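# Slide the red-taped fader's knob to the tape mark

## Task

Move the knob of the fader that has red tape next to it until the knob is level with the mark drawn on that tape, then release it. None of the other faders may be moved.

## Robot and tools

Robot and frame. Two arms, left_arm and right_arm, are mounted on opposite sides of a table facing each other. left_arm's base is on the +y side. The arm names are labels, not sides of any camera image. All printed poses use one scene frame: the origin is the table centre, +z points up, and the table surface is at z = +0.020 m. Positions are in metres, orientations are quaternions in w,x,y,z order, and velocities are in m/s and rad/s. A printed hand position can be somewhat wrong, more so when the arm is stretched far out. On each gripper the fingers point along its own +x axis and close along its y axis. The reported end_effector_position is the point between the finger pads, about 3 to 4 cm short of the fingertips.

execute_actions. Its argument "actions" is a list holding zero or one item. There is also an optional boolean "pictures"; images are included unless you set it to false.
- An empty list sends nothing and just reports the current state.
- A motion item has "rows" (1 to 15 rows) and "steps" (1 to 15, default 15). One step is 1/30 s. Row k is used on step k, and the final row is repeated if there are more steps than rows.
- A wait item has only "steps" (up to 300). It returns once that many steps have gone by since the previous result, and the time spent replying counts toward them.
- A refused call sends the robot nothing.

Row layout. Every row is one flat list of 14 numbers, each in [-1, 1], covering both arms even if only one should move. The order is left_arm waist, shoulder, elbow, wrist pitch, wrist yaw, wrist roll, gripper opening. Then come the same seven values for right_arm.

The six joint values are offsets in joint space, not poses. They are measured from the joint angles shown in the latest result that printed them. Before any result in the scene has shown angles, and for the second and later calls within one reply, they are measured from wherever the arm is when the action begins. Rows do not add up: each row is an offset from that same reference. So all zeros drives the arm back to the reference angles; it does not hold the arm still.

Scaling from 1.0 to radians: 0.9615 for waist, shoulder and elbow; 1.713 for wrist pitch; 1.767 for wrist yaw; 1.728 for wrist roll. Joint ranges in radians are: waist -3.054 to 3.054, shoulder 0.000 to 3.142, elbow 0.000 to 2.356, wrist pitch -1.571 to 1.571, wrist yaw -1.571 to 1.571, wrist roll -3.142 to 3.142. A call is refused if it aims more than 0.010 rad beyond a range end. The true ends may differ from these by up to 0.010 rad. Targets past the true end are clipped, and the result may then report "joint sent to its limit", possibly about an earlier action. If that line does not appear, it does not prove the joint has more room.

The gripper value is absolute, not an offset. +1 is fully open, a pad gap of 0.088 m. Empty fingers meet at about -0.80, and values down to -1 close them no further. A full close needs at least about 0.5 s. To keep hold of something, command an opening well below grip_measured; the lower the value, the harder the squeeze. Each finger pad can push with about 34 N at most, and a fast close can press harder.

Motion limits. On each step a joint's target can lead its measured angle by no more than 0.211 rad (waist, shoulder, elbow), 0.213 (wrist pitch), 0.267 (wrist yaw) or 0.228 (wrist roll). If the targets would move the gripper more than 70 mm from where it is, all of that arm's targets are pulled back proportionally. Large moves therefore take several steps. Friction can leave a joint short of its target, especially at long reach, and tiny moves may not happen at all. Read Joint positions after each move.

Between calls the arms keep heading for the last commanded target. They stop once motion has nearly ceased or a HELD step occurs, and after that only a new action moves them on.

Result lines.
- The state line (left_arm | right_arm) gives each gripper's pose and velocities.
- Joint positions and Joint velocities give, for each arm, the six joints (rad, rad/s) followed by the pad gap (m, m/s).
- grip_measured is the measured opening on the same scale you command. It can be off by about 1 mm, by a fixed amount per gripper.
- Joint torques follow the joint order. They include drive effort, offsets and noise, so they are only a rough hint of contact.
- "joint command not followed" means a clearance check altered or blocked joint targets.
- HELD marks steps where your row was not fully sent.
- MOTOR HOT appears from 50 °C. An OVER-TEMPERATURE FAULT at 95 °C freezes the arm, and it can lose power if it does not cool.
- A TORQUE FAULT stops the arm for 10 s and drops the rest of the call. Load limits in N m: waist 17, shoulder 21.1, elbow 21, wrist pitch 5.55, wrist yaw 5.53, wrist roll 5.19. Anything being held adds to the load.

zoom_image gives a closer look at part of a camera's latest full image. Pass "camera", one of cam_head_left, cam_head_right, cam_high, cam_low, cam_left_wrist or cam_right_wrist, and "region" as [x0, y0, x1, y1] in pixels. (0,0) is the top-left corner, and the region can be at most 504 by 504. Every camera image is 504x504.

finished_scene takes {"scene": n}. It closes the current scene for good and reports whether the goal was met. The goal must still hold at that moment. Replying without any tool call ends the whole run.

Hazards. Do not knock or place anything off the table. Do not let the arms collide or press on each other; the mounts count as part of the arms. Avoid slams, drops and forceful shoves. Do not keep holding a load for long, since motors heat up. Loose items may occasionally get a small external push. For this task, move gently so the neighbouring faders are not touched. Slide only the taped knob, open the fingers afterwards and back away. Smooth, economical motions are preferred.

Each tool is called after "Call:" as name(argument=value, ...), one argument or row to a line, values as JSON.

## Session

Call:
execute_actions(
  actions=[],
)

Scene clock: 0.00 s of 4000.00 s.
left_arm: end_effector_position=(-0.2999, +0.2095, +0.3631) grip_measured=+0.838 end_effector_quat_wxyz=(+0.359, +0.113, -0.386, -0.842) end_effector_velocity=(-0.002, -0.000, -0.003) end_effector_angular_velocity=(+0.017, +0.007, -0.001) | right_arm: end_effector_position=(-0.0471, -0.1594, +0.4300) grip_measured=+0.851 end_effector_quat_wxyz=(+0.552, +0.023, -0.016, +0.833) end_effector_velocity=(-0.000, -0.001, +0.000) end_effector_angular_velocity=(+0.001, -0.008, +0.004)
Joint positions: left_arm=[-0.245  1.331  0.438  1.025  0.851  0.725  0.08 ] | right_arm=[ 0.007  0.858  0.658  0.258  0.001 -0.001  0.081]
Joint velocities: left_arm=[-0.007  0.002 -0.002 -0.007 -0.007 -0.007 -0.   ] | right_arm=[-0.002 -0.002  0.002 -0.007 -0.007 -0.007 -0.   ]
Joint torques (N m, as the arm reports them, + toward a larger angle): no reading
Heat: left arm: hottest shoulder 27 °C (+0.0 °C/min); right arm: hottest wrist roll 27 °C (+0.0 °C/min).

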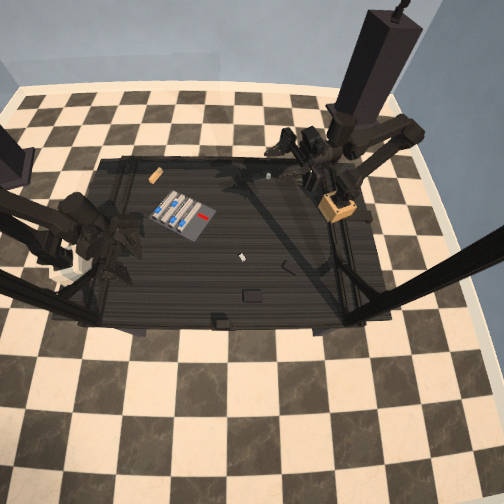

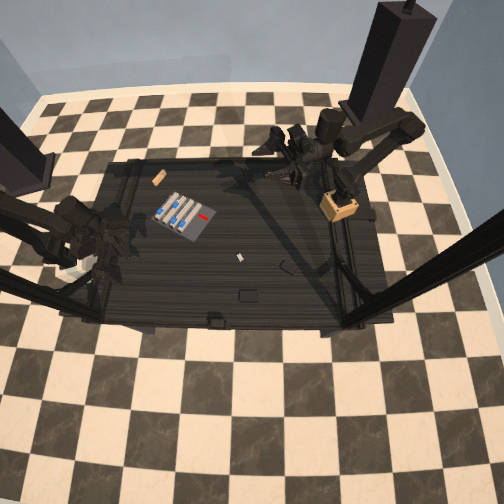

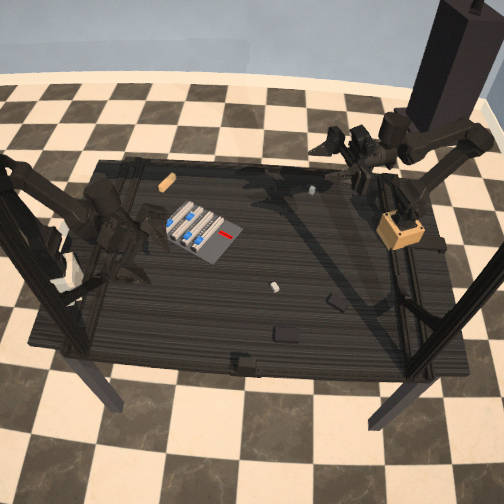

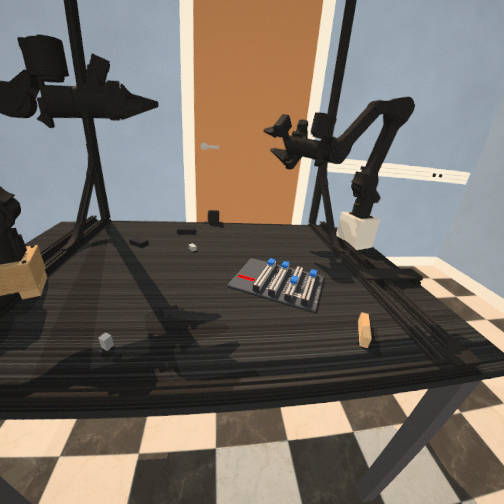

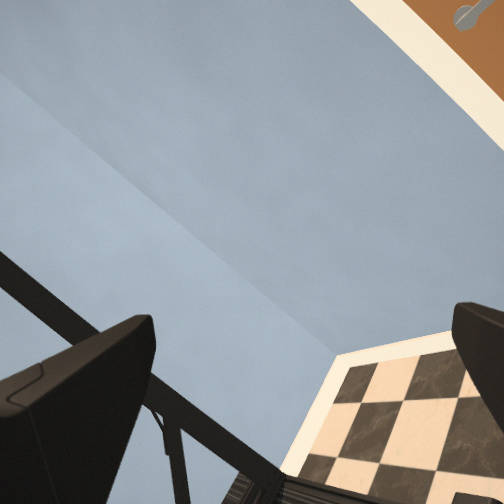

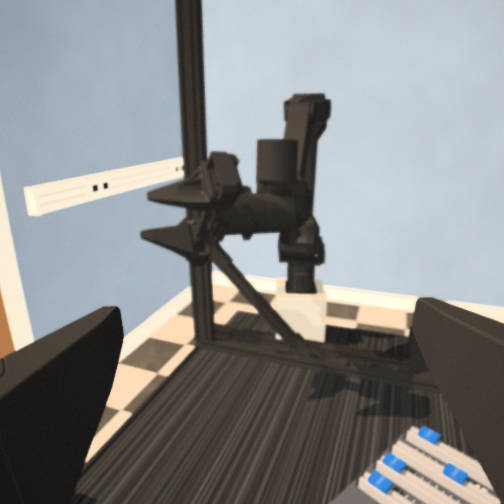

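Call:
zoom_image(
  camera="cam_high",
  region=[150, 180, 270, 280],
)

Call:
zoom_image(
  camera="cam_low",
  region=[210, 240, 340, 330],
)

Region (150, 180, 270, 280) of cam_high's 504x504 image, scaled by 4.200, with more detail than that image has.

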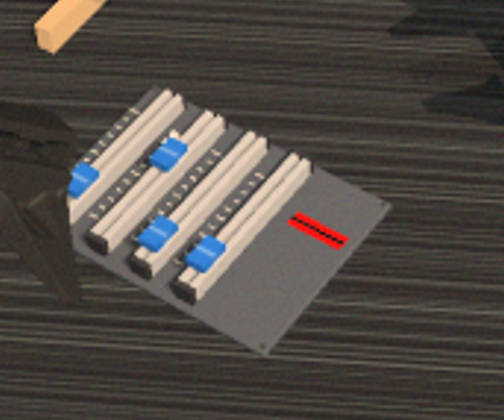

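Region (210, 240, 340, 330) of cam_low's 504x504 image, scaled by 3.877, with more detail than that image has; it fills the top 349 rows of this view, and the rest is white.

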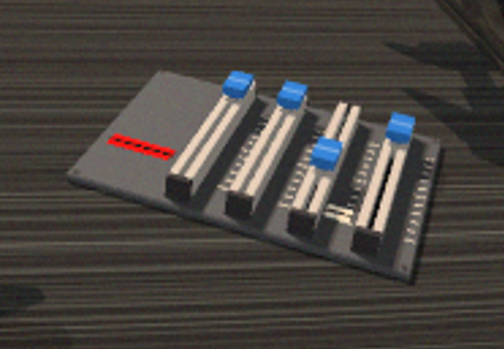

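Call:
execute_actions(
  actions=[
    {"rows":[[0.473,0.1,0.6,-0.984,-0.482,-0.42,0.8,0,0,0,0,0,0,0.85]],"steps":15},
  ],
  pictures=false,
)

Scene clock: 44.23 s of 4000.00 s.
left_arm: end_effector_position=(-0.0457, +0.1341, +0.4119) grip_measured=+0.801 end_effector_quat_wxyz=(+0.779, +0.082, -0.035, -0.621) end_effector_velocity=(+0.541, +0.052, +0.189) end_effector_angular_velocity=(+0.047, +1.719, +2.537) | right_arm: end_effector_position=(-0.0471, -0.1594, +0.4300) grip_measured=+0.850 end_effector_quat_wxyz=(+0.552, +0.023, -0.016, +0.833) end_effector_velocity=(-0.000, -0.001, +0.000) end_effector_angular_velocity=(+0.001, -0.008, +0.004)
Joint positions: left_arm=[0.151 1.412 0.864 0.5   0.219 0.183 0.078] | right_arm=[ 0.007  0.858  0.658  0.258  0.001 -0.001  0.081]
Joint velocities: left_arm=[ 0.52   0.09   1.253 -1.59  -1.941 -1.663 -0.   ] | right_arm=[-0.002 -0.002  0.002 -0.007 -0.007 -0.007 -0.   ]
Joint torques (N m, as the arm reports them, + toward a larger angle): left_arm=[ 0.39 -4.92  7.71  1.89 -0.08 -0.12] | right_arm=[-0.05 -1.87  6.36  1.81 -0.01 -0.01]
Heat: left arm: hottest elbow 31 °C (+5.4 °C/min); right arm: hottest elbow 30 °C (+4.1 °C/min).
Steps of this call (steps 1 to 90: nothing new was sent; then 40.73 s passed at rest; steps 91 to 105: all 15 steps of this action). Readings (joint positions):
91: left_arm=[-0.233 1.336 0.452 0.996 0.830 0.696] | right_arm=[0.007 0.858 0.658 0.258 0.001 -0.001]
92: left_arm=[-0.207 1.345 0.474 0.962 0.789 0.662] | right_arm=[0.007 0.858 0.658 0.258 0.001 -0.001]
94: left_arm=[-0.146 1.368 0.530 0.898 0.705 0.596] | right_arm=[0.007 0.858 0.658 0.258 0.001 -0.001]
98: left_arm=[-0.024 1.391 0.638 0.773 0.552 0.466] | right_arm=[0.007 0.858 0.658 0.258 0.001 -0.001]
105: the state above

Call:
execute_actions(
  actions=[
    {"rows":[[0.061,0.525,0.431,-0.678,-0.124,-0.106,0.8,0,0,0,0,0,0,0.85]],"steps":15},
  ],
  pictures=false,
)

Call:
execute_actions(
  actions=[
    {"steps":20},
  ],
)

Scene clock: 51.27 s of 4000.00 s.
left_arm: end_effector_position=(-0.0140, +0.1932, +0.1761) grip_measured=+0.800 end_effector_quat_wxyz=(+0.681, +0.310, +0.526, -0.404) end_effector_velocity=(+0.006, -0.010, +0.009) end_effector_angular_velocity=(-0.030, -0.022, +0.007) | right_arm: end_effector_position=(-0.0471, -0.1594, +0.4300) grip_measured=+0.850 end_effector_quat_wxyz=(+0.552, +0.023, -0.016, +0.833) end_effector_velocity=(+0.002, +0.001, -0.005) end_effector_angular_velocity=(-0.023, -0.001, -0.009)
Joint positions: left_arm=[ 0.206  1.906  1.257 -0.664  0.003  0.002  0.078] | right_arm=[ 0.007  0.858  0.658  0.258  0.001 -0.001  0.081]
Joint velocities: left_arm=[-0.002  0.002  0.032  0.007 -0.007 -0.007 -0.   ] | right_arm=[-0.002 -0.002 -0.002 -0.022  0.007  0.007 -0.   ]
Joint torques (N m, as the arm reports them, + toward a larger angle): left_arm=[ 0.3  -7.31  6.29  0.91 -0.08 -0.07] | right_arm=[-0.03 -1.85  6.38  1.81 -0.01  0.  ]
Heat: left arm: hottest elbow 32 °C (+5.9 °C/min); right arm: hottest elbow 30 °C (+3.5 °C/min).
Steps of this call (steps 1 to 45: the robot went on to your last target; steps 46 to 90: nothing new was sent; then 3.53 s passed at rest; steps 91 to 105: all 15 steps of this action). Readings (joint positions):
91: left_arm=[0.206 1.451 1.029 -0.682 0.003 0.002] | right_arm=[0.007 0.858 0.658 0.258 0.001 -0.001]
92: left_arm=[0.206 1.495 1.074 -0.675 0.003 0.002] | right_arm=[0.007 0.858 0.658 0.258 0.001 -0.001]
94: left_arm=[0.206 1.602 1.175 -0.652 0.003 0.002] | right_arm=[0.007 0.858 0.658 0.258 0.001 -0.001]
98: left_arm=[0.206 1.780 1.255 -0.654 0.003 0.002] | right_arm=[0.007 0.858 0.658 0.258 0.001 -0.001]
105: the state above

Scene clock: 51.93 s of 4000.00 s.
left_arm: end_effector_position=(-0.0126, +0.1908, +0.1783) grip_measured=+0.800 end_effector_quat_wxyz=(+0.684, +0.308, +0.522, -0.405) end_effector_velocity=(-0.003, +0.001, -0.002) end_effector_angular_velocity=(+0.013, +0.001, +0.002) | right_arm: end_effector_position=(-0.0471, -0.1594, +0.4300) grip_measured=+0.850 end_effector_quat_wxyz=(+0.552, +0.023, -0.016, +0.833) end_effector_velocity=(-0.000, -0.000, -0.008) end_effector_angular_velocity=(-0.022, -0.018, +0.004)
Joint positions: left_arm=[ 0.206  1.906  1.264 -0.662  0.003  0.002  0.078] | right_arm=[ 0.007  0.858  0.658  0.258  0.001 -0.001  0.081]
Joint velocities: left_arm=[-0.007  0.002 -0.002 -0.007 -0.007 -0.007 -0.   ] | right_arm=[-0.002 -0.002 -0.007 -0.022 -0.007 -0.007 -0.   ]
Joint torques (N m, as the arm reports them, + toward a larger angle): left_arm=[ 0.29 -6.86  5.94  0.68 -0.07 -0.07] | right_arm=[-0.03 -1.84  6.37  1.81  0.   -0.01]
Heat: left arm: hottest elbow 32 °C (+5.8 °C/min); right arm: hottest elbow 30 °C (+3.5 °C/min).
Steps of this call (steps 1 to 15: the robot went on to your last target; steps 16 to 20: nothing new was sent). Readings (joint positions):
1: left_arm=[0.206 1.906 1.259 -0.663 0.003 0.002] | right_arm=[0.007 0.858 0.658 0.258 0.001 -0.001]
2: left_arm=[0.206 1.906 1.262 -0.662 0.003 0.002] | right_arm=[0.007 0.858 0.658 0.258 0.001 -0.001]
4: left_arm=[0.206 1.906 1.264 -0.662 0.003 0.002] | right_arm=[0.007 0.858 0.658 0.258 0.001 -0.001]
8: left_arm=[0.206 1.906 1.264 -0.662 0.003 0.002] | right_arm=[0.007 0.858 0.658 0.258 0.001 -0.001]
20: the state above
All arms were judged still, so your last target was given up. Only a new action makes them travel on or press farther. Fingers that are still opening or closing keep moving.

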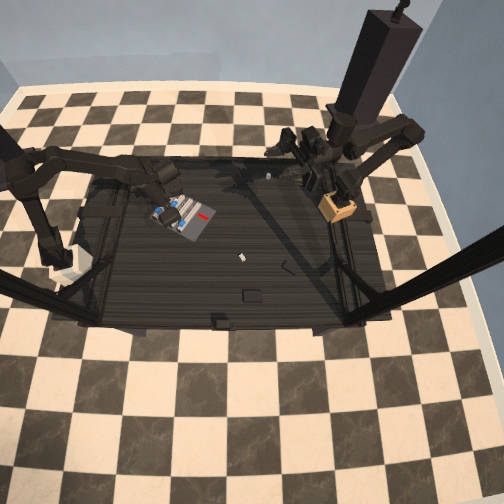

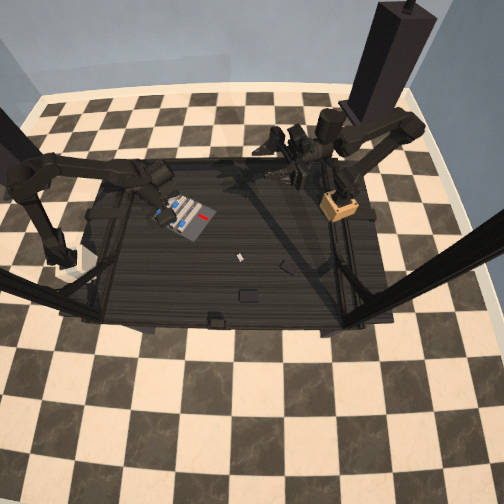

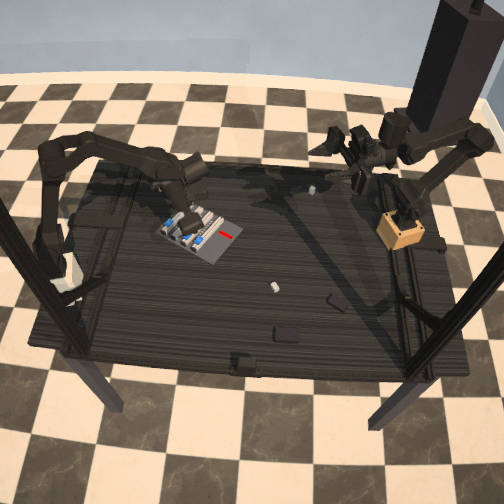

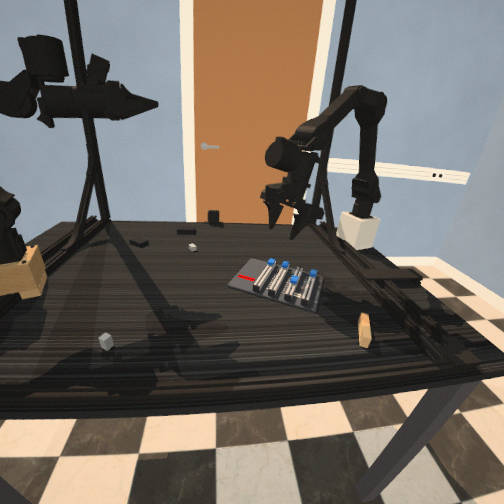

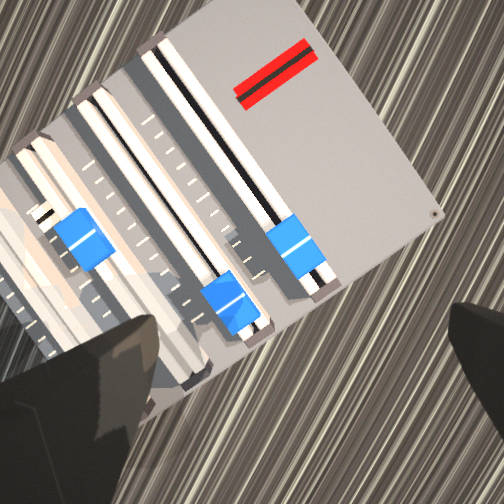

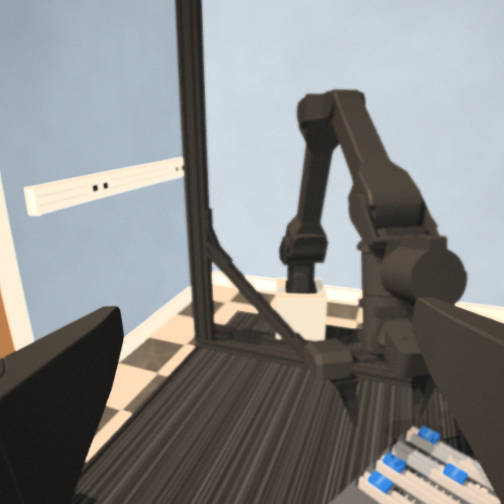

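Call:
execute_actions(
  actions=[
    {"rows":[[0,0.04,0.042,-0.016,0,0.05,0.75,0,0,0,0,0,0,0.85],[0,0.08,0.085,-0.032,0,0.11,0.7,0,0,0,0,0,0,0.85],[0,0.12,0.127,-0.048,0,0.17,0.65,0,0,0,0,0,0,0.85],[0,0.16,0.17,-0.064,0,0.22,0.6,0,0,0,0,0,0,0.85],[0,0.2,0.21,-0.08,0,0.28,0.55,0,0,0,0,0,0,0.85],[0,0.24,0.25,-0.095,0,0.33,0.5,0,0,0,0,0,0,0.85],[0,0.28,0.3,-0.11,0,0.39,0.45,0,0,0,0,0,0,0.85],[0,0.32,0.34,-0.127,0,0.44,0.4,0,0,0,0,0,0,0.85],[0,0.36,0.38,-0.143,0,0.5,0.35,0,0,0,0,0,0,0.85],[0,0.394,0.423,-0.159,0,0.555,0.3,0,0,0,0,0,0,0.85]],"steps":15},
  ],
  pictures=false,
)

Call:
execute_actions(
  actions=[
    {"steps":20},
  ],
)

Scene clock: 73.63 s of 4000.00 s.
left_arm: end_effector_position=(+0.0018, +0.1645, +0.1286) grip_measured=+0.330 end_effector_quat_wxyz=(+0.428, +0.567, +0.409, -0.572) end_effector_velocity=(+0.000, +0.000, -0.038) end_effector_angular_velocity=(+0.179, +0.044, -1.533) | right_arm: end_effector_position=(-0.0471, -0.1594, +0.4299) grip_measured=+0.850 end_effector_quat_wxyz=(+0.552, +0.023, -0.016, +0.833) end_effector_velocity=(-0.002, -0.001, -0.001) end_effector_angular_velocity=(+0.011, -0.020, +0.018)
Joint positions: left_arm=[ 0.206  2.258  1.63  -0.916  0.003  0.808  0.055] | right_arm=[ 0.007  0.858  0.657  0.258  0.001 -0.001  0.081]
Joint velocities: left_arm=[-0.002  0.203  0.188 -0.168 -0.007  1.531 -0.014] | right_arm=[-0.002 -0.002 -0.007  0.007 -0.022 -0.022 -0.   ]
Joint torques (N m, as the arm reports them, + toward a larger angle): left_arm=[ 0.04 -9.16  6.41  0.15  0.04  0.12] | right_arm=[-0.05 -1.85  6.37  1.81  0.    0.  ]
Heat: left arm: hottest elbow 33 °C (+5.0 °C/min); right arm: hottest elbow 31 °C (+3.0 °C/min).
Steps of this call (steps 1 to 90: nothing new was sent; then 18.20 s passed at rest; steps 91 to 105: all 15 steps of this action). Readings (joint positions):
91: left_arm=[0.206 1.910 1.269 -0.668 0.003 0.019] | right_arm=[0.007 0.858 0.657 0.258 0.001 -0.001]
92: left_arm=[0.206 1.920 1.282 -0.683 0.003 0.062] | right_arm=[0.007 0.858 0.657 0.258 0.001 -0.001]
94: left_arm=[0.206 1.962 1.332 -0.716 0.003 0.178] | right_arm=[0.007 0.858 0.657 0.258 0.001 -0.001]
98: left_arm=[0.206 2.094 1.473 -0.806 0.003 0.410] | right_arm=[0.007 0.858 0.657 0.258 0.001 -0.001]
105: the state above

Scene clock: 74.30 s of 4000.00 s.
left_arm: end_effector_position=(+0.0037, +0.1613, +0.1304) grip_measured=+0.300 end_effector_quat_wxyz=(+0.384, +0.598, +0.366, -0.601) end_effector_velocity=(-0.002, -0.000, +0.002) end_effector_angular_velocity=(+0.006, -0.005, -0.014) | right_arm: end_effector_position=(-0.0471, -0.1594, +0.4299) grip_measured=+0.850 end_effector_quat_wxyz=(+0.552, +0.023, -0.016, +0.833) end_effector_velocity=(-0.002, -0.001, -0.002) end_effector_angular_velocity=(+0.002, -0.023, +0.009)
Joint positions: left_arm=[ 0.206  2.269  1.657 -0.932  0.003  0.957  0.054] | right_arm=[ 0.007  0.858  0.657  0.258  0.001 -0.001  0.081]
Joint velocities: left_arm=[-0.007 -0.002  0.002 -0.007 -0.007  0.007 -0.   ] | right_arm=[ 0.002 -0.002 -0.002 -0.007 -0.007 -0.022 -0.   ]
Joint torques (N m, as the arm reports them, + toward a larger angle): left_arm=[ 0.04 -8.16  5.64  0.06  0.06  0.14] | right_arm=[-0.04 -1.86  6.36  1.81  0.   -0.01]
Heat: left arm: hottest elbow 33 °C (+5.1 °C/min); right arm: hottest elbow 31 °C (+3.0 °C/min).
Steps of this call (steps 1 to 20: the robot went on to your last target). Readings (joint positions):
1: left_arm=[0.206 2.263 1.635 -0.921 0.003 0.847] | right_arm=[0.007 0.858 0.657 0.258 0.001 -0.001]
2: left_arm=[0.206 2.265 1.640 -0.924 0.003 0.875] | right_arm=[0.007 0.858 0.657 0.258 0.001 -0.001]
4: left_arm=[0.206 2.267 1.648 -0.927 0.003 0.912] | right_arm=[0.007 0.858 0.657 0.258 0.001 -0.001]
8: left_arm=[0.206 2.267 1.657 -0.930 0.003 0.944] | right_arm=[0.007 0.858 0.657 0.258 0.001 -0.001]
20: the state above

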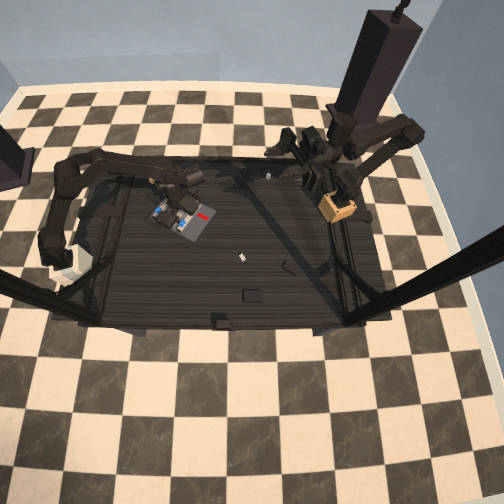

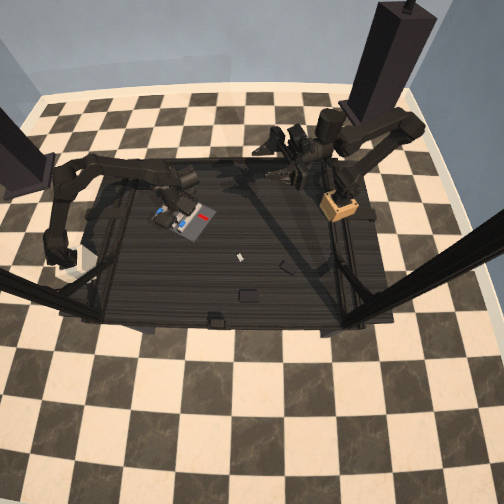

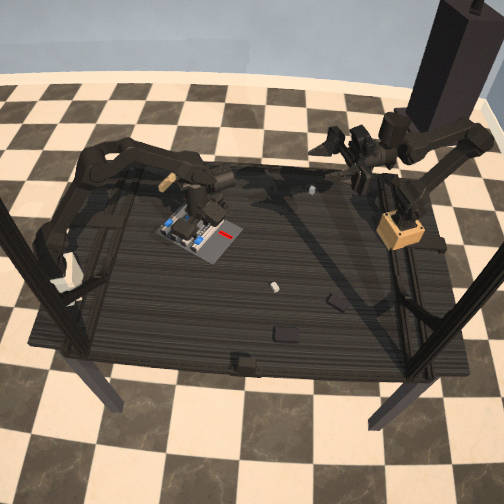

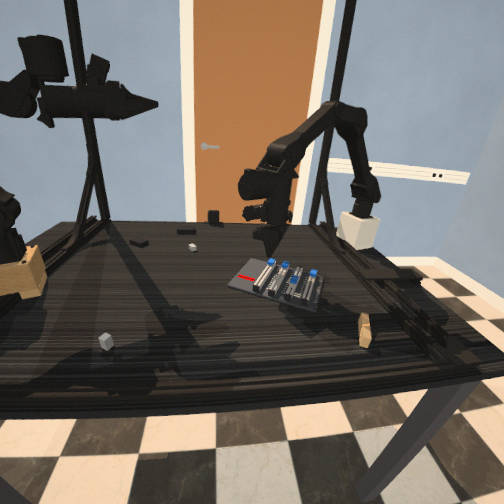

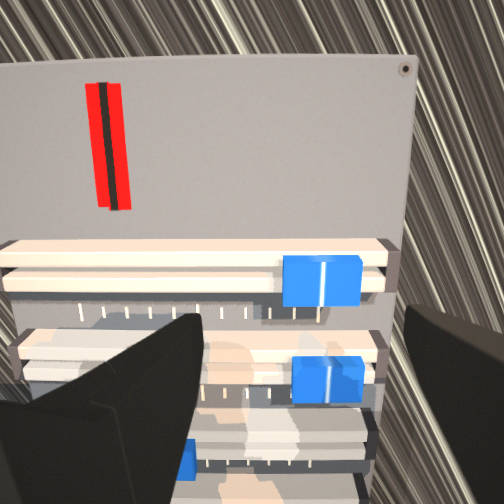

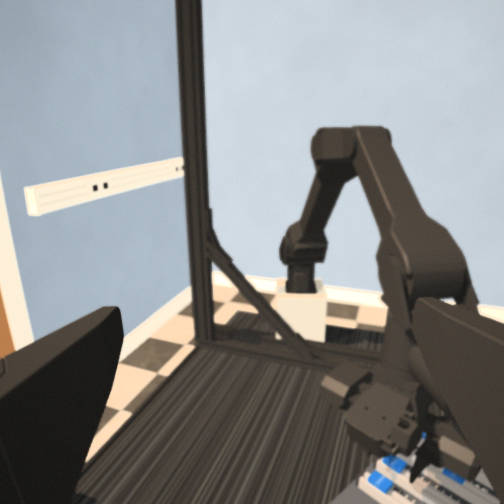

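Call:
execute_actions(
  actions=[
    {"rows":[[-0.003,0,-0.025,0.012,0,0.004,0.3,0,0,0,0,0,0,0.85],[-0.006,0,-0.05,0.025,0,0.008,0.3,0,0,0,0,0,0,0.85],[-0.009,-0.01,-0.08,0.04,0,0.012,0.3,0,0,0,0,0,0,0.85],[-0.012,-0.01,-0.105,0.052,0,0.016,0.3,0,0,0,0,0,0,0.85],[-0.014,-0.015,-0.13,0.065,0,0.019,0.3,0,0,0,0,0,0,0.85]],"steps":15},
  ],
  pictures=false,
)

Call:
execute_actions(
  actions=[
    {"steps":10},
  ],
)

Scene clock: 96.10 s of 4000.00 s.
left_arm: end_effector_position=(-0.0066, +0.1709, +0.1040) grip_measured=+0.300 end_effector_quat_wxyz=(+0.370, +0.605, +0.357, -0.608) end_effector_velocity=(-0.003, +0.001, +0.000) end_effector_angular_velocity=(+0.003, +0.010, -0.010) | right_arm: end_effector_position=(-0.0471, -0.1594, +0.4299) grip_measured=+0.850 end_effector_quat_wxyz=(+0.552, +0.023, -0.016, +0.833) end_effector_velocity=(-0.002, -0.001, +0.000) end_effector_angular_velocity=(+0.006, -0.022, +0.009)
Joint positions: left_arm=[ 0.196  2.27   1.543 -0.825  0.003  0.986  0.054] | right_arm=[ 0.007  0.858  0.657  0.258  0.001 -0.001  0.081]
Joint velocities: left_arm=[-0.002 -0.002 -0.002 -0.007  0.007  0.007  0.   ] | right_arm=[ 0.002 -0.002  0.002 -0.007 -0.007 -0.022 -0.   ]
Joint torques (N m, as the arm reports them, + toward a larger angle): left_arm=[ -0.2  -11.25   3.1    0.34   0.06   0.08] | right_arm=[-0.05 -1.87  6.36  1.8  -0.01 -0.01]
Heat: left arm: hottest shoulder 35 °C (+5.1 °C/min); right arm: hottest wrist pitch 32 °C (+3.0 °C/min).
Steps of this call (steps 1 to 15: the robot went on to your last target; steps 16 to 90: nothing new was sent; then 18.30 s passed at rest; steps 91 to 105: all 15 steps of this action). Readings (joint positions):
91: left_arm=[0.206 2.270 1.657 -0.930 0.003 0.958] | right_arm=[0.007 0.858 0.657 0.258 0.001 -0.001]
92: left_arm=[0.206 2.270 1.652 -0.919 0.003 0.961] | right_arm=[0.007 0.858 0.657 0.258 0.001 -0.001]
94: left_arm=[0.205 2.270 1.627 -0.886 0.003 0.968] | right_arm=[0.007 0.858 0.657 0.258 0.001 -0.001]
98: left_arm=[0.199 2.270 1.562 -0.846 0.003 0.981] | right_arm=[0.007 0.858 0.657 0.258 0.001 -0.001]
105: the state above

Scene clock: 96.43 s of 4000.00 s.
left_arm: end_effector_position=(-0.0066, +0.1710, +0.1035) grip_measured=+0.300 end_effector_quat_wxyz=(+0.370, +0.605, +0.356, -0.608) end_effector_velocity=(+0.001, +0.003, +0.000) end_effector_angular_velocity=(+0.017, -0.016, +0.005) | right_arm: end_effector_position=(-0.0471, -0.1594, +0.4299) grip_measured=+0.850 end_effector_quat_wxyz=(+0.552, +0.023, -0.016, +0.833) end_effector_velocity=(-0.000, -0.000, -0.002) end_effector_angular_velocity=(-0.009, +0.003, +0.005)
Joint positions: left_arm=[ 0.196  2.27   1.541 -0.823  0.003  0.987  0.054] | right_arm=[ 0.007  0.858  0.657  0.258  0.001 -0.001  0.081]
Joint velocities: left_arm=[-0.002 -0.002 -0.002 -0.007 -0.022 -0.007 -0.   ] | right_arm=[-0.002 -0.002 -0.002 -0.007 -0.007  0.007 -0.   ]
Joint torques (N m, as the arm reports them, + toward a larger angle): left_arm=[ -0.2  -11.23   3.16   0.32   0.05   0.12] | right_arm=[-0.04 -1.83  6.37  1.81 -0.01 -0.01]
Heat: left arm: hottest shoulder 35 °C (+5.0 °C/min); right arm: hottest wrist pitch 32 °C (+3.0 °C/min).
Steps of this call (steps 1 to 10: the robot went on to your last target). Readings (joint positions):
1: left_arm=[0.196 2.270 1.543 -0.824 0.003 0.986] | right_arm=[0.007 0.858 0.657 0.258 0.001 -0.001]
2: left_arm=[0.196 2.270 1.542 -0.824 0.003 0.986] | right_arm=[0.007 0.858 0.657 0.258 0.001 -0.001]
4: left_arm=[0.196 2.270 1.541 -0.824 0.003 0.986] | right_arm=[0.007 0.858 0.657 0.258 0.001 -0.001]
8: left_arm=[0.196 2.270 1.541 -0.823 0.003 0.987] | right_arm=[0.007 0.858 0.657 0.258 0.001 -0.001]
10: the state above

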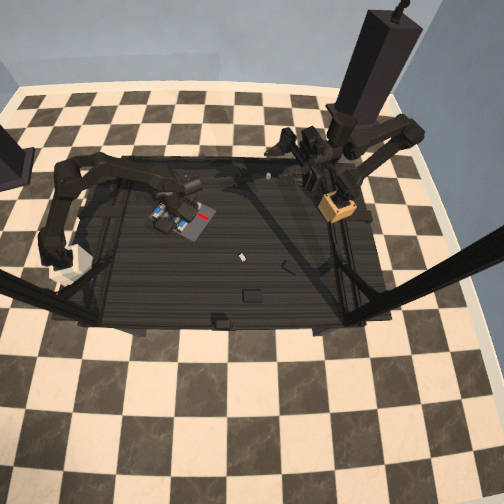

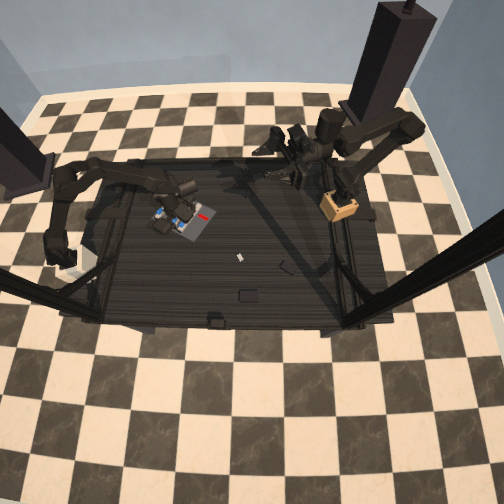

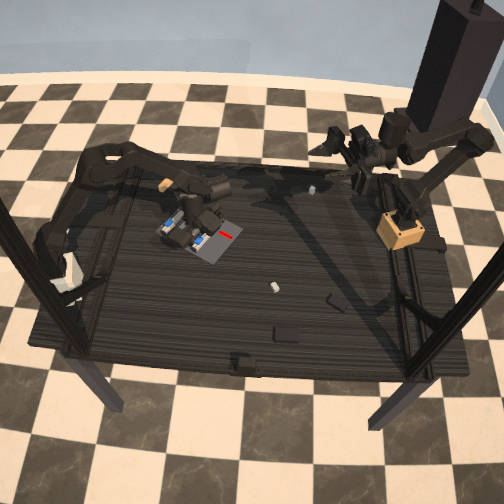

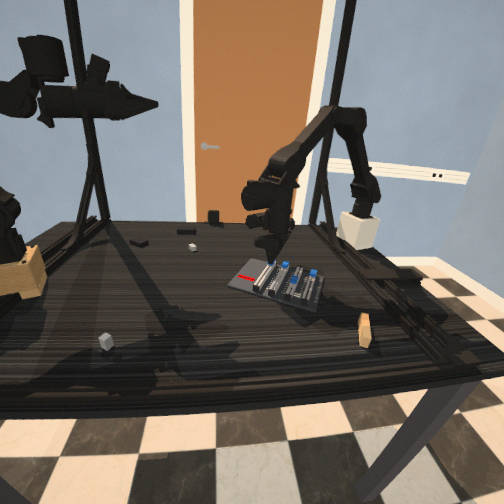

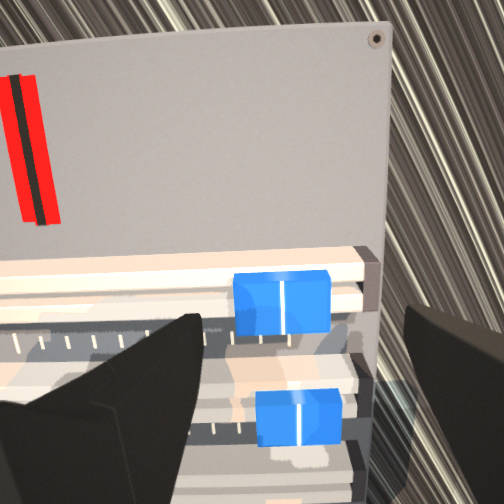

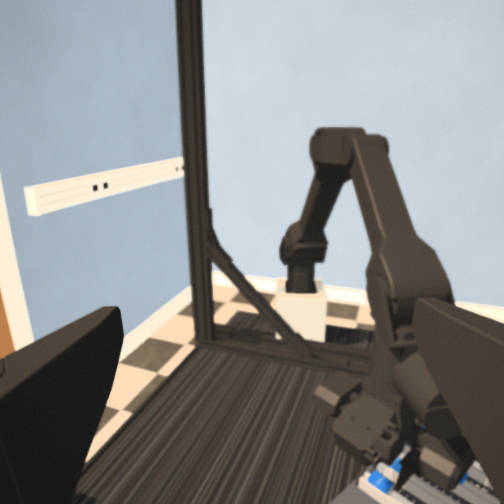

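Call:
execute_actions(
  actions=[
    {"rows":[[0.005,0.015,0,0.004,0,0,0.25,0,0,0,0,0,0,0.85],[0.011,0.025,0,0.008,0,0,0.2,0,0,0,0,0,0,0.85],[0.011,0.035,0,0.013,0,0,0.15,0,0,0,0,0,0,0.85],[0.011,0.045,0,0.018,0,0,0.1,0,0,0,0,0,0,0.85],[0.011,0.054,0,0.024,0,0.004,0.05,0,0,0,0,0,0,0.85]],"steps":15},
  ],
  pictures=false,
)

Call:
execute_actions(
  actions=[
    {"steps":10},
  ],
)

Call:
zoom_image(
  camera="cam_low",
  region=[220, 220, 330, 310],
)

Scene clock: 110.13 s of 4000.00 s.
left_arm: end_effector_position=(-0.0025, +0.1695, +0.0898) grip_measured=+0.056 end_effector_quat_wxyz=(+0.372, +0.605, +0.356, -0.607) end_effector_velocity=(-0.001, +0.002, -0.005) end_effector_angular_velocity=(+0.010, -0.003, +0.005) | right_arm: end_effector_position=(-0.0471, -0.1594, +0.4299) grip_measured=+0.850 end_effector_quat_wxyz=(+0.552, +0.023, -0.016, +0.833) end_effector_velocity=(-0.002, -0.000, -0.003) end_effector_angular_velocity=(-0.008, -0.012, +0.009)
Joint positions: left_arm=[ 0.203  2.305  1.541 -0.784  0.003  0.99   0.042] | right_arm=[ 0.007  0.858  0.657  0.258  0.001 -0.001  0.081]
Joint velocities: left_arm=[-0.002  0.007 -0.007  0.007 -0.007 -0.007 -0.003] | right_arm=[ 0.002  0.002 -0.002 -0.007 -0.007 -0.007 -0.   ]
Joint torques (N m, as the arm reports them, + toward a larger angle): left_arm=[ 0.23 -7.95  4.01  0.31  0.06  0.09] | right_arm=[-0.05 -1.85  6.37  1.82 -0.01 -0.02]
Heat: left arm: hottest shoulder 39 °C (+7.0 °C/min); right arm: hottest wrist pitch 32 °C (+2.0 °C/min).
Steps of this call (steps 1 to 15: the robot went on to your last target; steps 16 to 90: nothing new was sent; then 10.20 s passed at rest; steps 91 to 105: all 15 steps of this action). Readings (joint positions):
91: left_arm=[0.196 2.269 1.541 -0.822 0.003 0.987] | right_arm=[0.007 0.858 0.657 0.258 0.001 -0.001]
92: left_arm=[0.196 2.269 1.541 -0.819 0.003 0.987] | right_arm=[0.007 0.858 0.657 0.258 0.001 -0.001]
94: left_arm=[0.197 2.274 1.541 -0.809 0.003 0.987] | right_arm=[0.007 0.858 0.657 0.258 0.001 -0.001]
98: left_arm=[0.202 2.295 1.541 -0.792 0.003 0.988] | right_arm=[0.007 0.858 0.657 0.258 0.001 -0.001]
105: the state above

Scene clock: 110.47 s of 4000.00 s.
left_arm: end_effector_position=(-0.0023, +0.1694, +0.0898) grip_measured=+0.050 end_effector_quat_wxyz=(+0.373, +0.605, +0.356, -0.607) end_effector_velocity=(-0.001, +0.002, +0.000) end_effector_angular_velocity=(+0.010, -0.003, +0.005) | right_arm: end_effector_position=(-0.0471, -0.1594, +0.4299) grip_measured=+0.850 end_effector_quat_wxyz=(+0.552, +0.023, -0.016, +0.833) end_effector_velocity=(-0.000, -0.000, -0.005) end_effector_angular_velocity=(-0.017, -0.016, +0.004)
Joint positions: left_arm=[ 0.203  2.305  1.541 -0.784  0.003  0.99   0.041] | right_arm=[ 0.007  0.858  0.657  0.258  0.001 -0.001  0.081]
Joint velocities: left_arm=[-0.002 -0.002 -0.002 -0.007 -0.007 -0.007 -0.   ] | right_arm=[-0.002 -0.002 -0.002 -0.022 -0.007 -0.007  0.   ]
Joint torques (N m, as the arm reports them, + toward a larger angle): left_arm=[ 0.32 -7.81  4.03  0.36  0.06  0.12] | right_arm=[-0.04 -1.85  6.36  1.81 -0.01 -0.01]
Heat: left arm: hottest shoulder 39 °C (+7.1 °C/min); right arm: hottest wrist pitch 32 °C (+2.0 °C/min).
Steps of this call (steps 1 to 10: the robot went on to your last target). Readings (joint positions):
1: left_arm=[0.203 2.305 1.541 -0.784 0.003 0.990] | right_arm=[0.007 0.858 0.657 0.258 0.001 -0.001]
2: left_arm=[0.203 2.305 1.541 -0.784 0.003 0.990] | right_arm=[0.007 0.858 0.657 0.258 0.001 -0.001]
4: left_arm=[0.203 2.305 1.541 -0.784 0.003 0.990] | right_arm=[0.007 0.858 0.657 0.258 0.001 -0.001]
8: left_arm=[0.203 2.305 1.541 -0.784 0.003 0.990] | right_arm=[0.007 0.858 0.657 0.258 0.001 -0.001]
10: the state above

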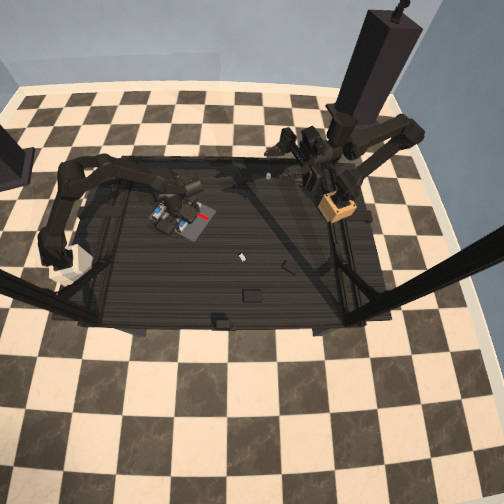

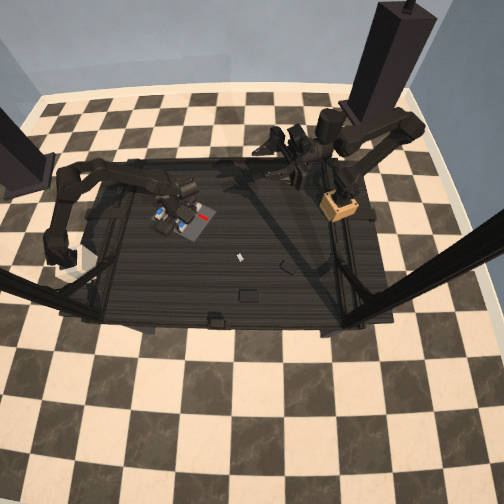

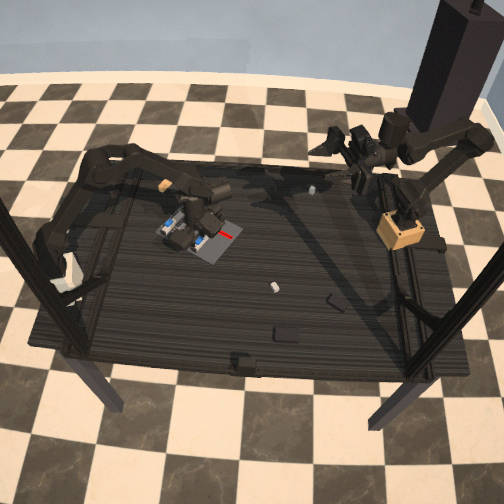

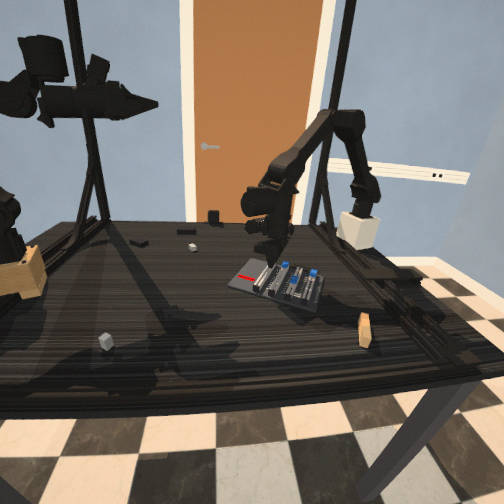

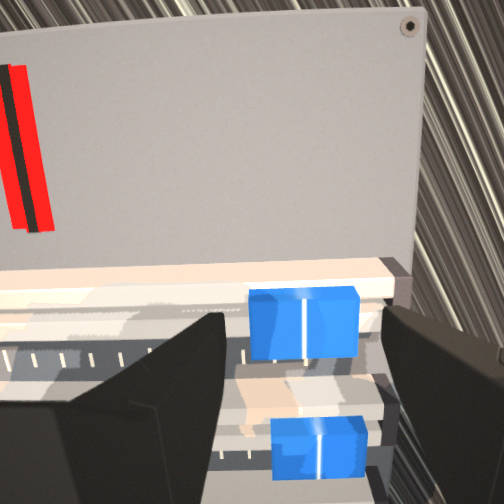

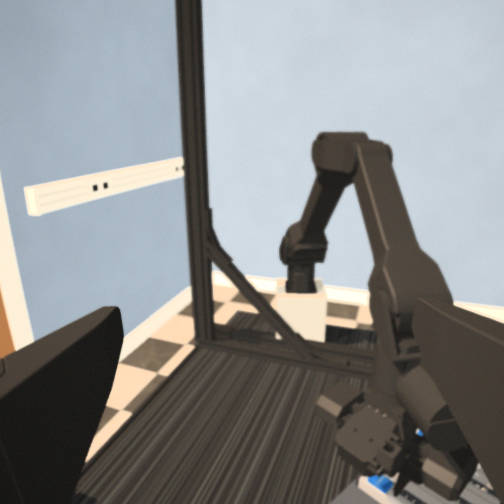

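Region (220, 220, 330, 310) of cam_low's 504x504 image, scaled by 4.582, with more detail than that image has; it fills the top 412 rows of this view, and the rest is white.

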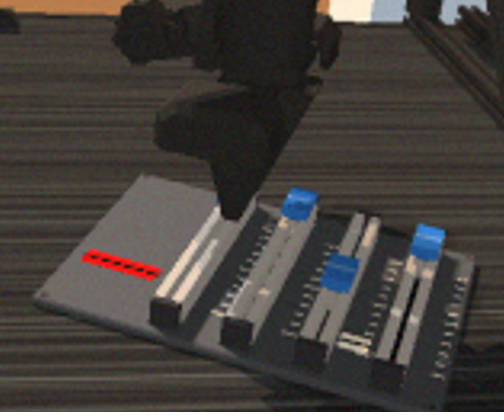

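Call:
execute_actions(
  actions=[
    {"rows":[[0,0.026,0,0.005,0,0,0.0,0,0,0,0,0,0,0.85],[0,0.026,0,0.005,0,0,0.0,0,0,0,0,0,0,0.85],[0,0.026,0,0.005,0,0,-0.05,0,0,0,0,0,0,0.85],[0,0.026,0,0.005,0,0,-0.1,0,0,0,0,0,0,0.85],[0,0.026,0,0.005,0,0,-0.15,0,0,0,0,0,0,0.85],[0,0.026,0,0.005,0,0,-0.2,0,0,0,0,0,0,0.85],[0,0.026,0,0.005,0,0,-0.25,0,0,0,0,0,0,0.85],[0,0.026,0,0.005,0,0,-0.3,0,0,0,0,0,0,0.85]],"steps":15},
  ],
  pictures=false,
)

Call:
execute_actions(
  actions=[
    {"steps":8},
  ],
)

Scene clock: 119.30 s of 4000.00 s.
left_arm: end_effector_position=(-0.0016, +0.1686, +0.0889) grip_measured=-0.266 end_effector_quat_wxyz=(+0.374, +0.605, +0.355, -0.607) end_effector_velocity=(-0.001, +0.002, +0.000) end_effector_angular_velocity=(+0.003, +0.010, +0.010) | right_arm: end_effector_position=(-0.0471, -0.1594, +0.4299) grip_measured=+0.850 end_effector_quat_wxyz=(+0.552, +0.023, -0.016, +0.833) end_effector_velocity=(-0.002, -0.001, -0.004) end_effector_angular_velocity=(-0.008, -0.013, +0.019)
Joint positions: left_arm=[ 0.204  2.307  1.541 -0.777  0.002  0.99   0.026] | right_arm=[ 0.007  0.858  0.657  0.258  0.001 -0.001  0.081]
Joint velocities: left_arm=[ 0.002 -0.002 -0.002 -0.007  0.007 -0.007 -0.001] | right_arm=[-0.002 -0.002 -0.007 -0.007 -0.022 -0.007  0.   ]
Joint torques (N m, as the arm reports them, + toward a larger angle): left_arm=[-0.01 -7.22  3.99  0.38  0.07  0.  ] | right_arm=[-0.04 -1.83  6.35  1.8   0.   -0.02]
Heat: left arm: hottest shoulder 39 °C (+7.1 °C/min); right arm: hottest wrist pitch 33 °C (+2.0 °C/min).
Steps of this call (steps 1 to 15: the robot went on to your last target; steps 16 to 90: nothing new was sent; then 5.33 s passed at rest; steps 91 to 105: all 15 steps of this action). Readings (joint positions):
91: left_arm=[0.203 2.306 1.541 -0.783 0.002 0.990] | right_arm=[0.007 0.858 0.657 0.258 0.001 -0.001]
92: left_arm=[0.203 2.306 1.541 -0.782 0.002 0.990] | right_arm=[0.007 0.858 0.657 0.258 0.001 -0.001]
94: left_arm=[0.204 2.306 1.541 -0.779 0.000 0.990] | right_arm=[0.007 0.858 0.657 0.258 0.001 -0.001]
98: left_arm=[0.204 2.307 1.541 -0.777 0.001 0.990] | right_arm=[0.007 0.858 0.657 0.258 0.001 -0.001]
105: the state above

Scene clock: 119.57 s of 4000.00 s.
left_arm: end_effector_position=(-0.0016, +0.1686, +0.0889) grip_measured=-0.267 end_effector_quat_wxyz=(+0.374, +0.605, +0.355, -0.607) end_effector_velocity=(-0.003, +0.005, +0.001) end_effector_angular_velocity=(+0.023, +0.004, -0.010) | right_arm: end_effector_position=(-0.0471, -0.1594, +0.4299) grip_measured=+0.850 end_effector_quat_wxyz=(+0.552, +0.023, -0.016, +0.833) end_effector_velocity=(-0.000, -0.001, +0.001) end_effector_angular_velocity=(+0.010, -0.004, +0.004)
Joint positions: left_arm=[ 0.204  2.307  1.541 -0.777  0.002  0.99   0.026] | right_arm=[ 0.007  0.858  0.657  0.258  0.001 -0.001  0.081]
Joint velocities: left_arm=[-0.002 -0.007 -0.007 -0.022 -0.007  0.007 -0.   ] | right_arm=[-0.002 -0.002 -0.002  0.007 -0.007 -0.007 -0.   ]
Joint torques (N m, as the arm reports them, + toward a larger angle): left_arm=[-0.01 -7.22  3.99  0.37  0.07  0.  ] | right_arm=[-0.04 -1.85  6.36  1.81  0.   -0.02]
Heat: left arm: hottest shoulder 39 °C (+7.0 °C/min); right arm: hottest wrist pitch 33 °C (+2.0 °C/min).
Steps of this call (steps 1 to 8: the robot went on to your last target). Readings (joint positions):
1: left_arm=[0.204 2.307 1.541 -0.777 0.002 0.990] | right_arm=[0.007 0.858 0.657 0.258 0.001 -0.001]
2: left_arm=[0.204 2.307 1.541 -0.777 0.002 0.990] | right_arm=[0.007 0.858 0.657 0.258 0.001 -0.001]
4: left_arm=[0.204 2.307 1.541 -0.777 0.002 0.990] | right_arm=[0.007 0.858 0.657 0.258 0.001 -0.001]
8: the state above

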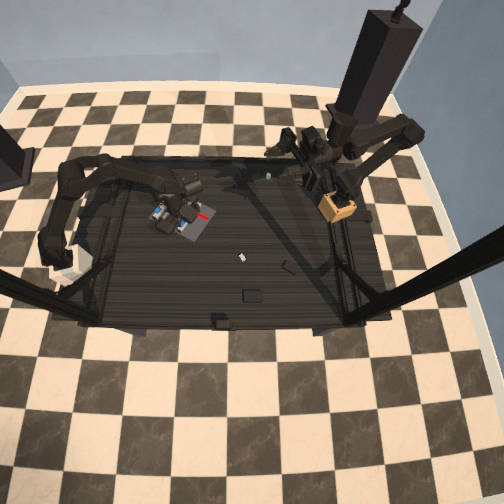

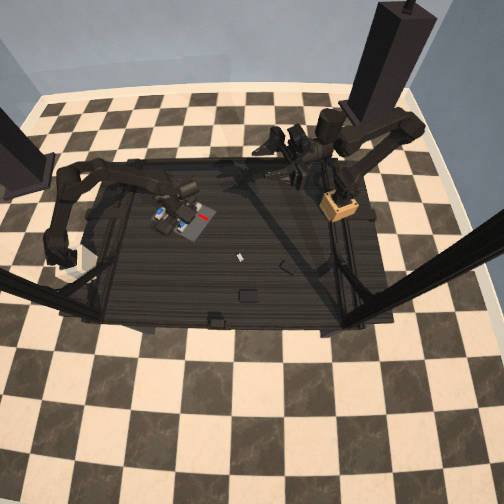

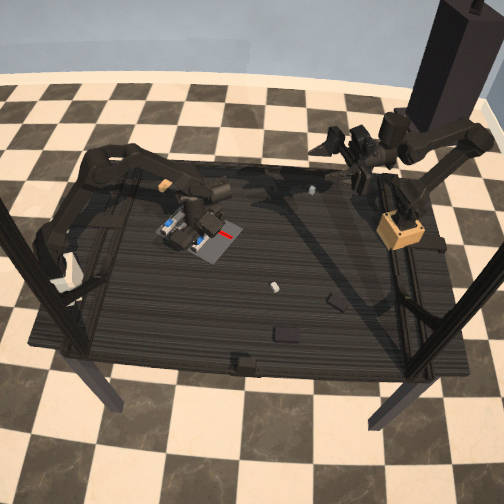

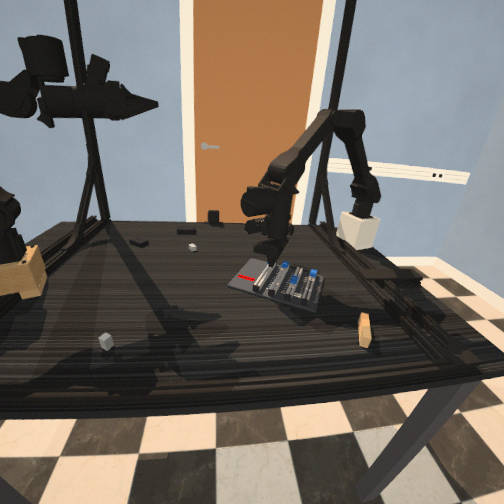

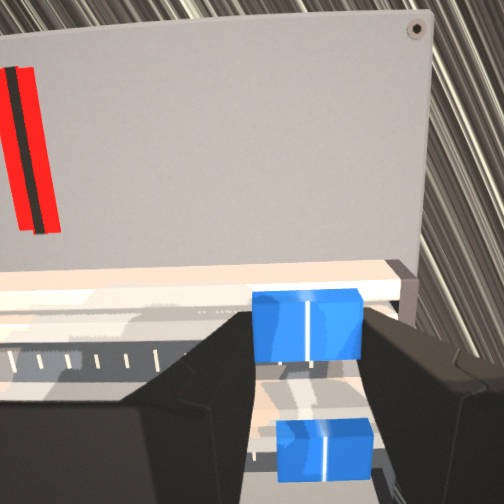

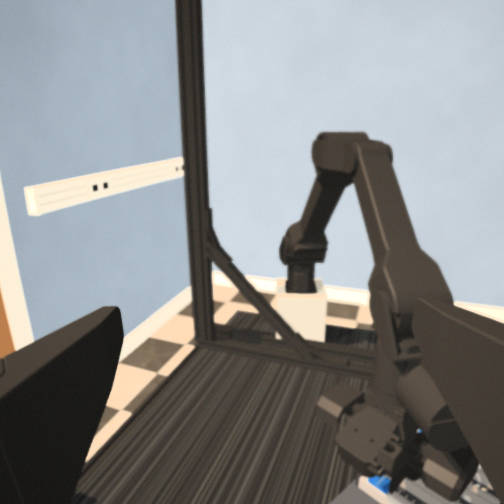

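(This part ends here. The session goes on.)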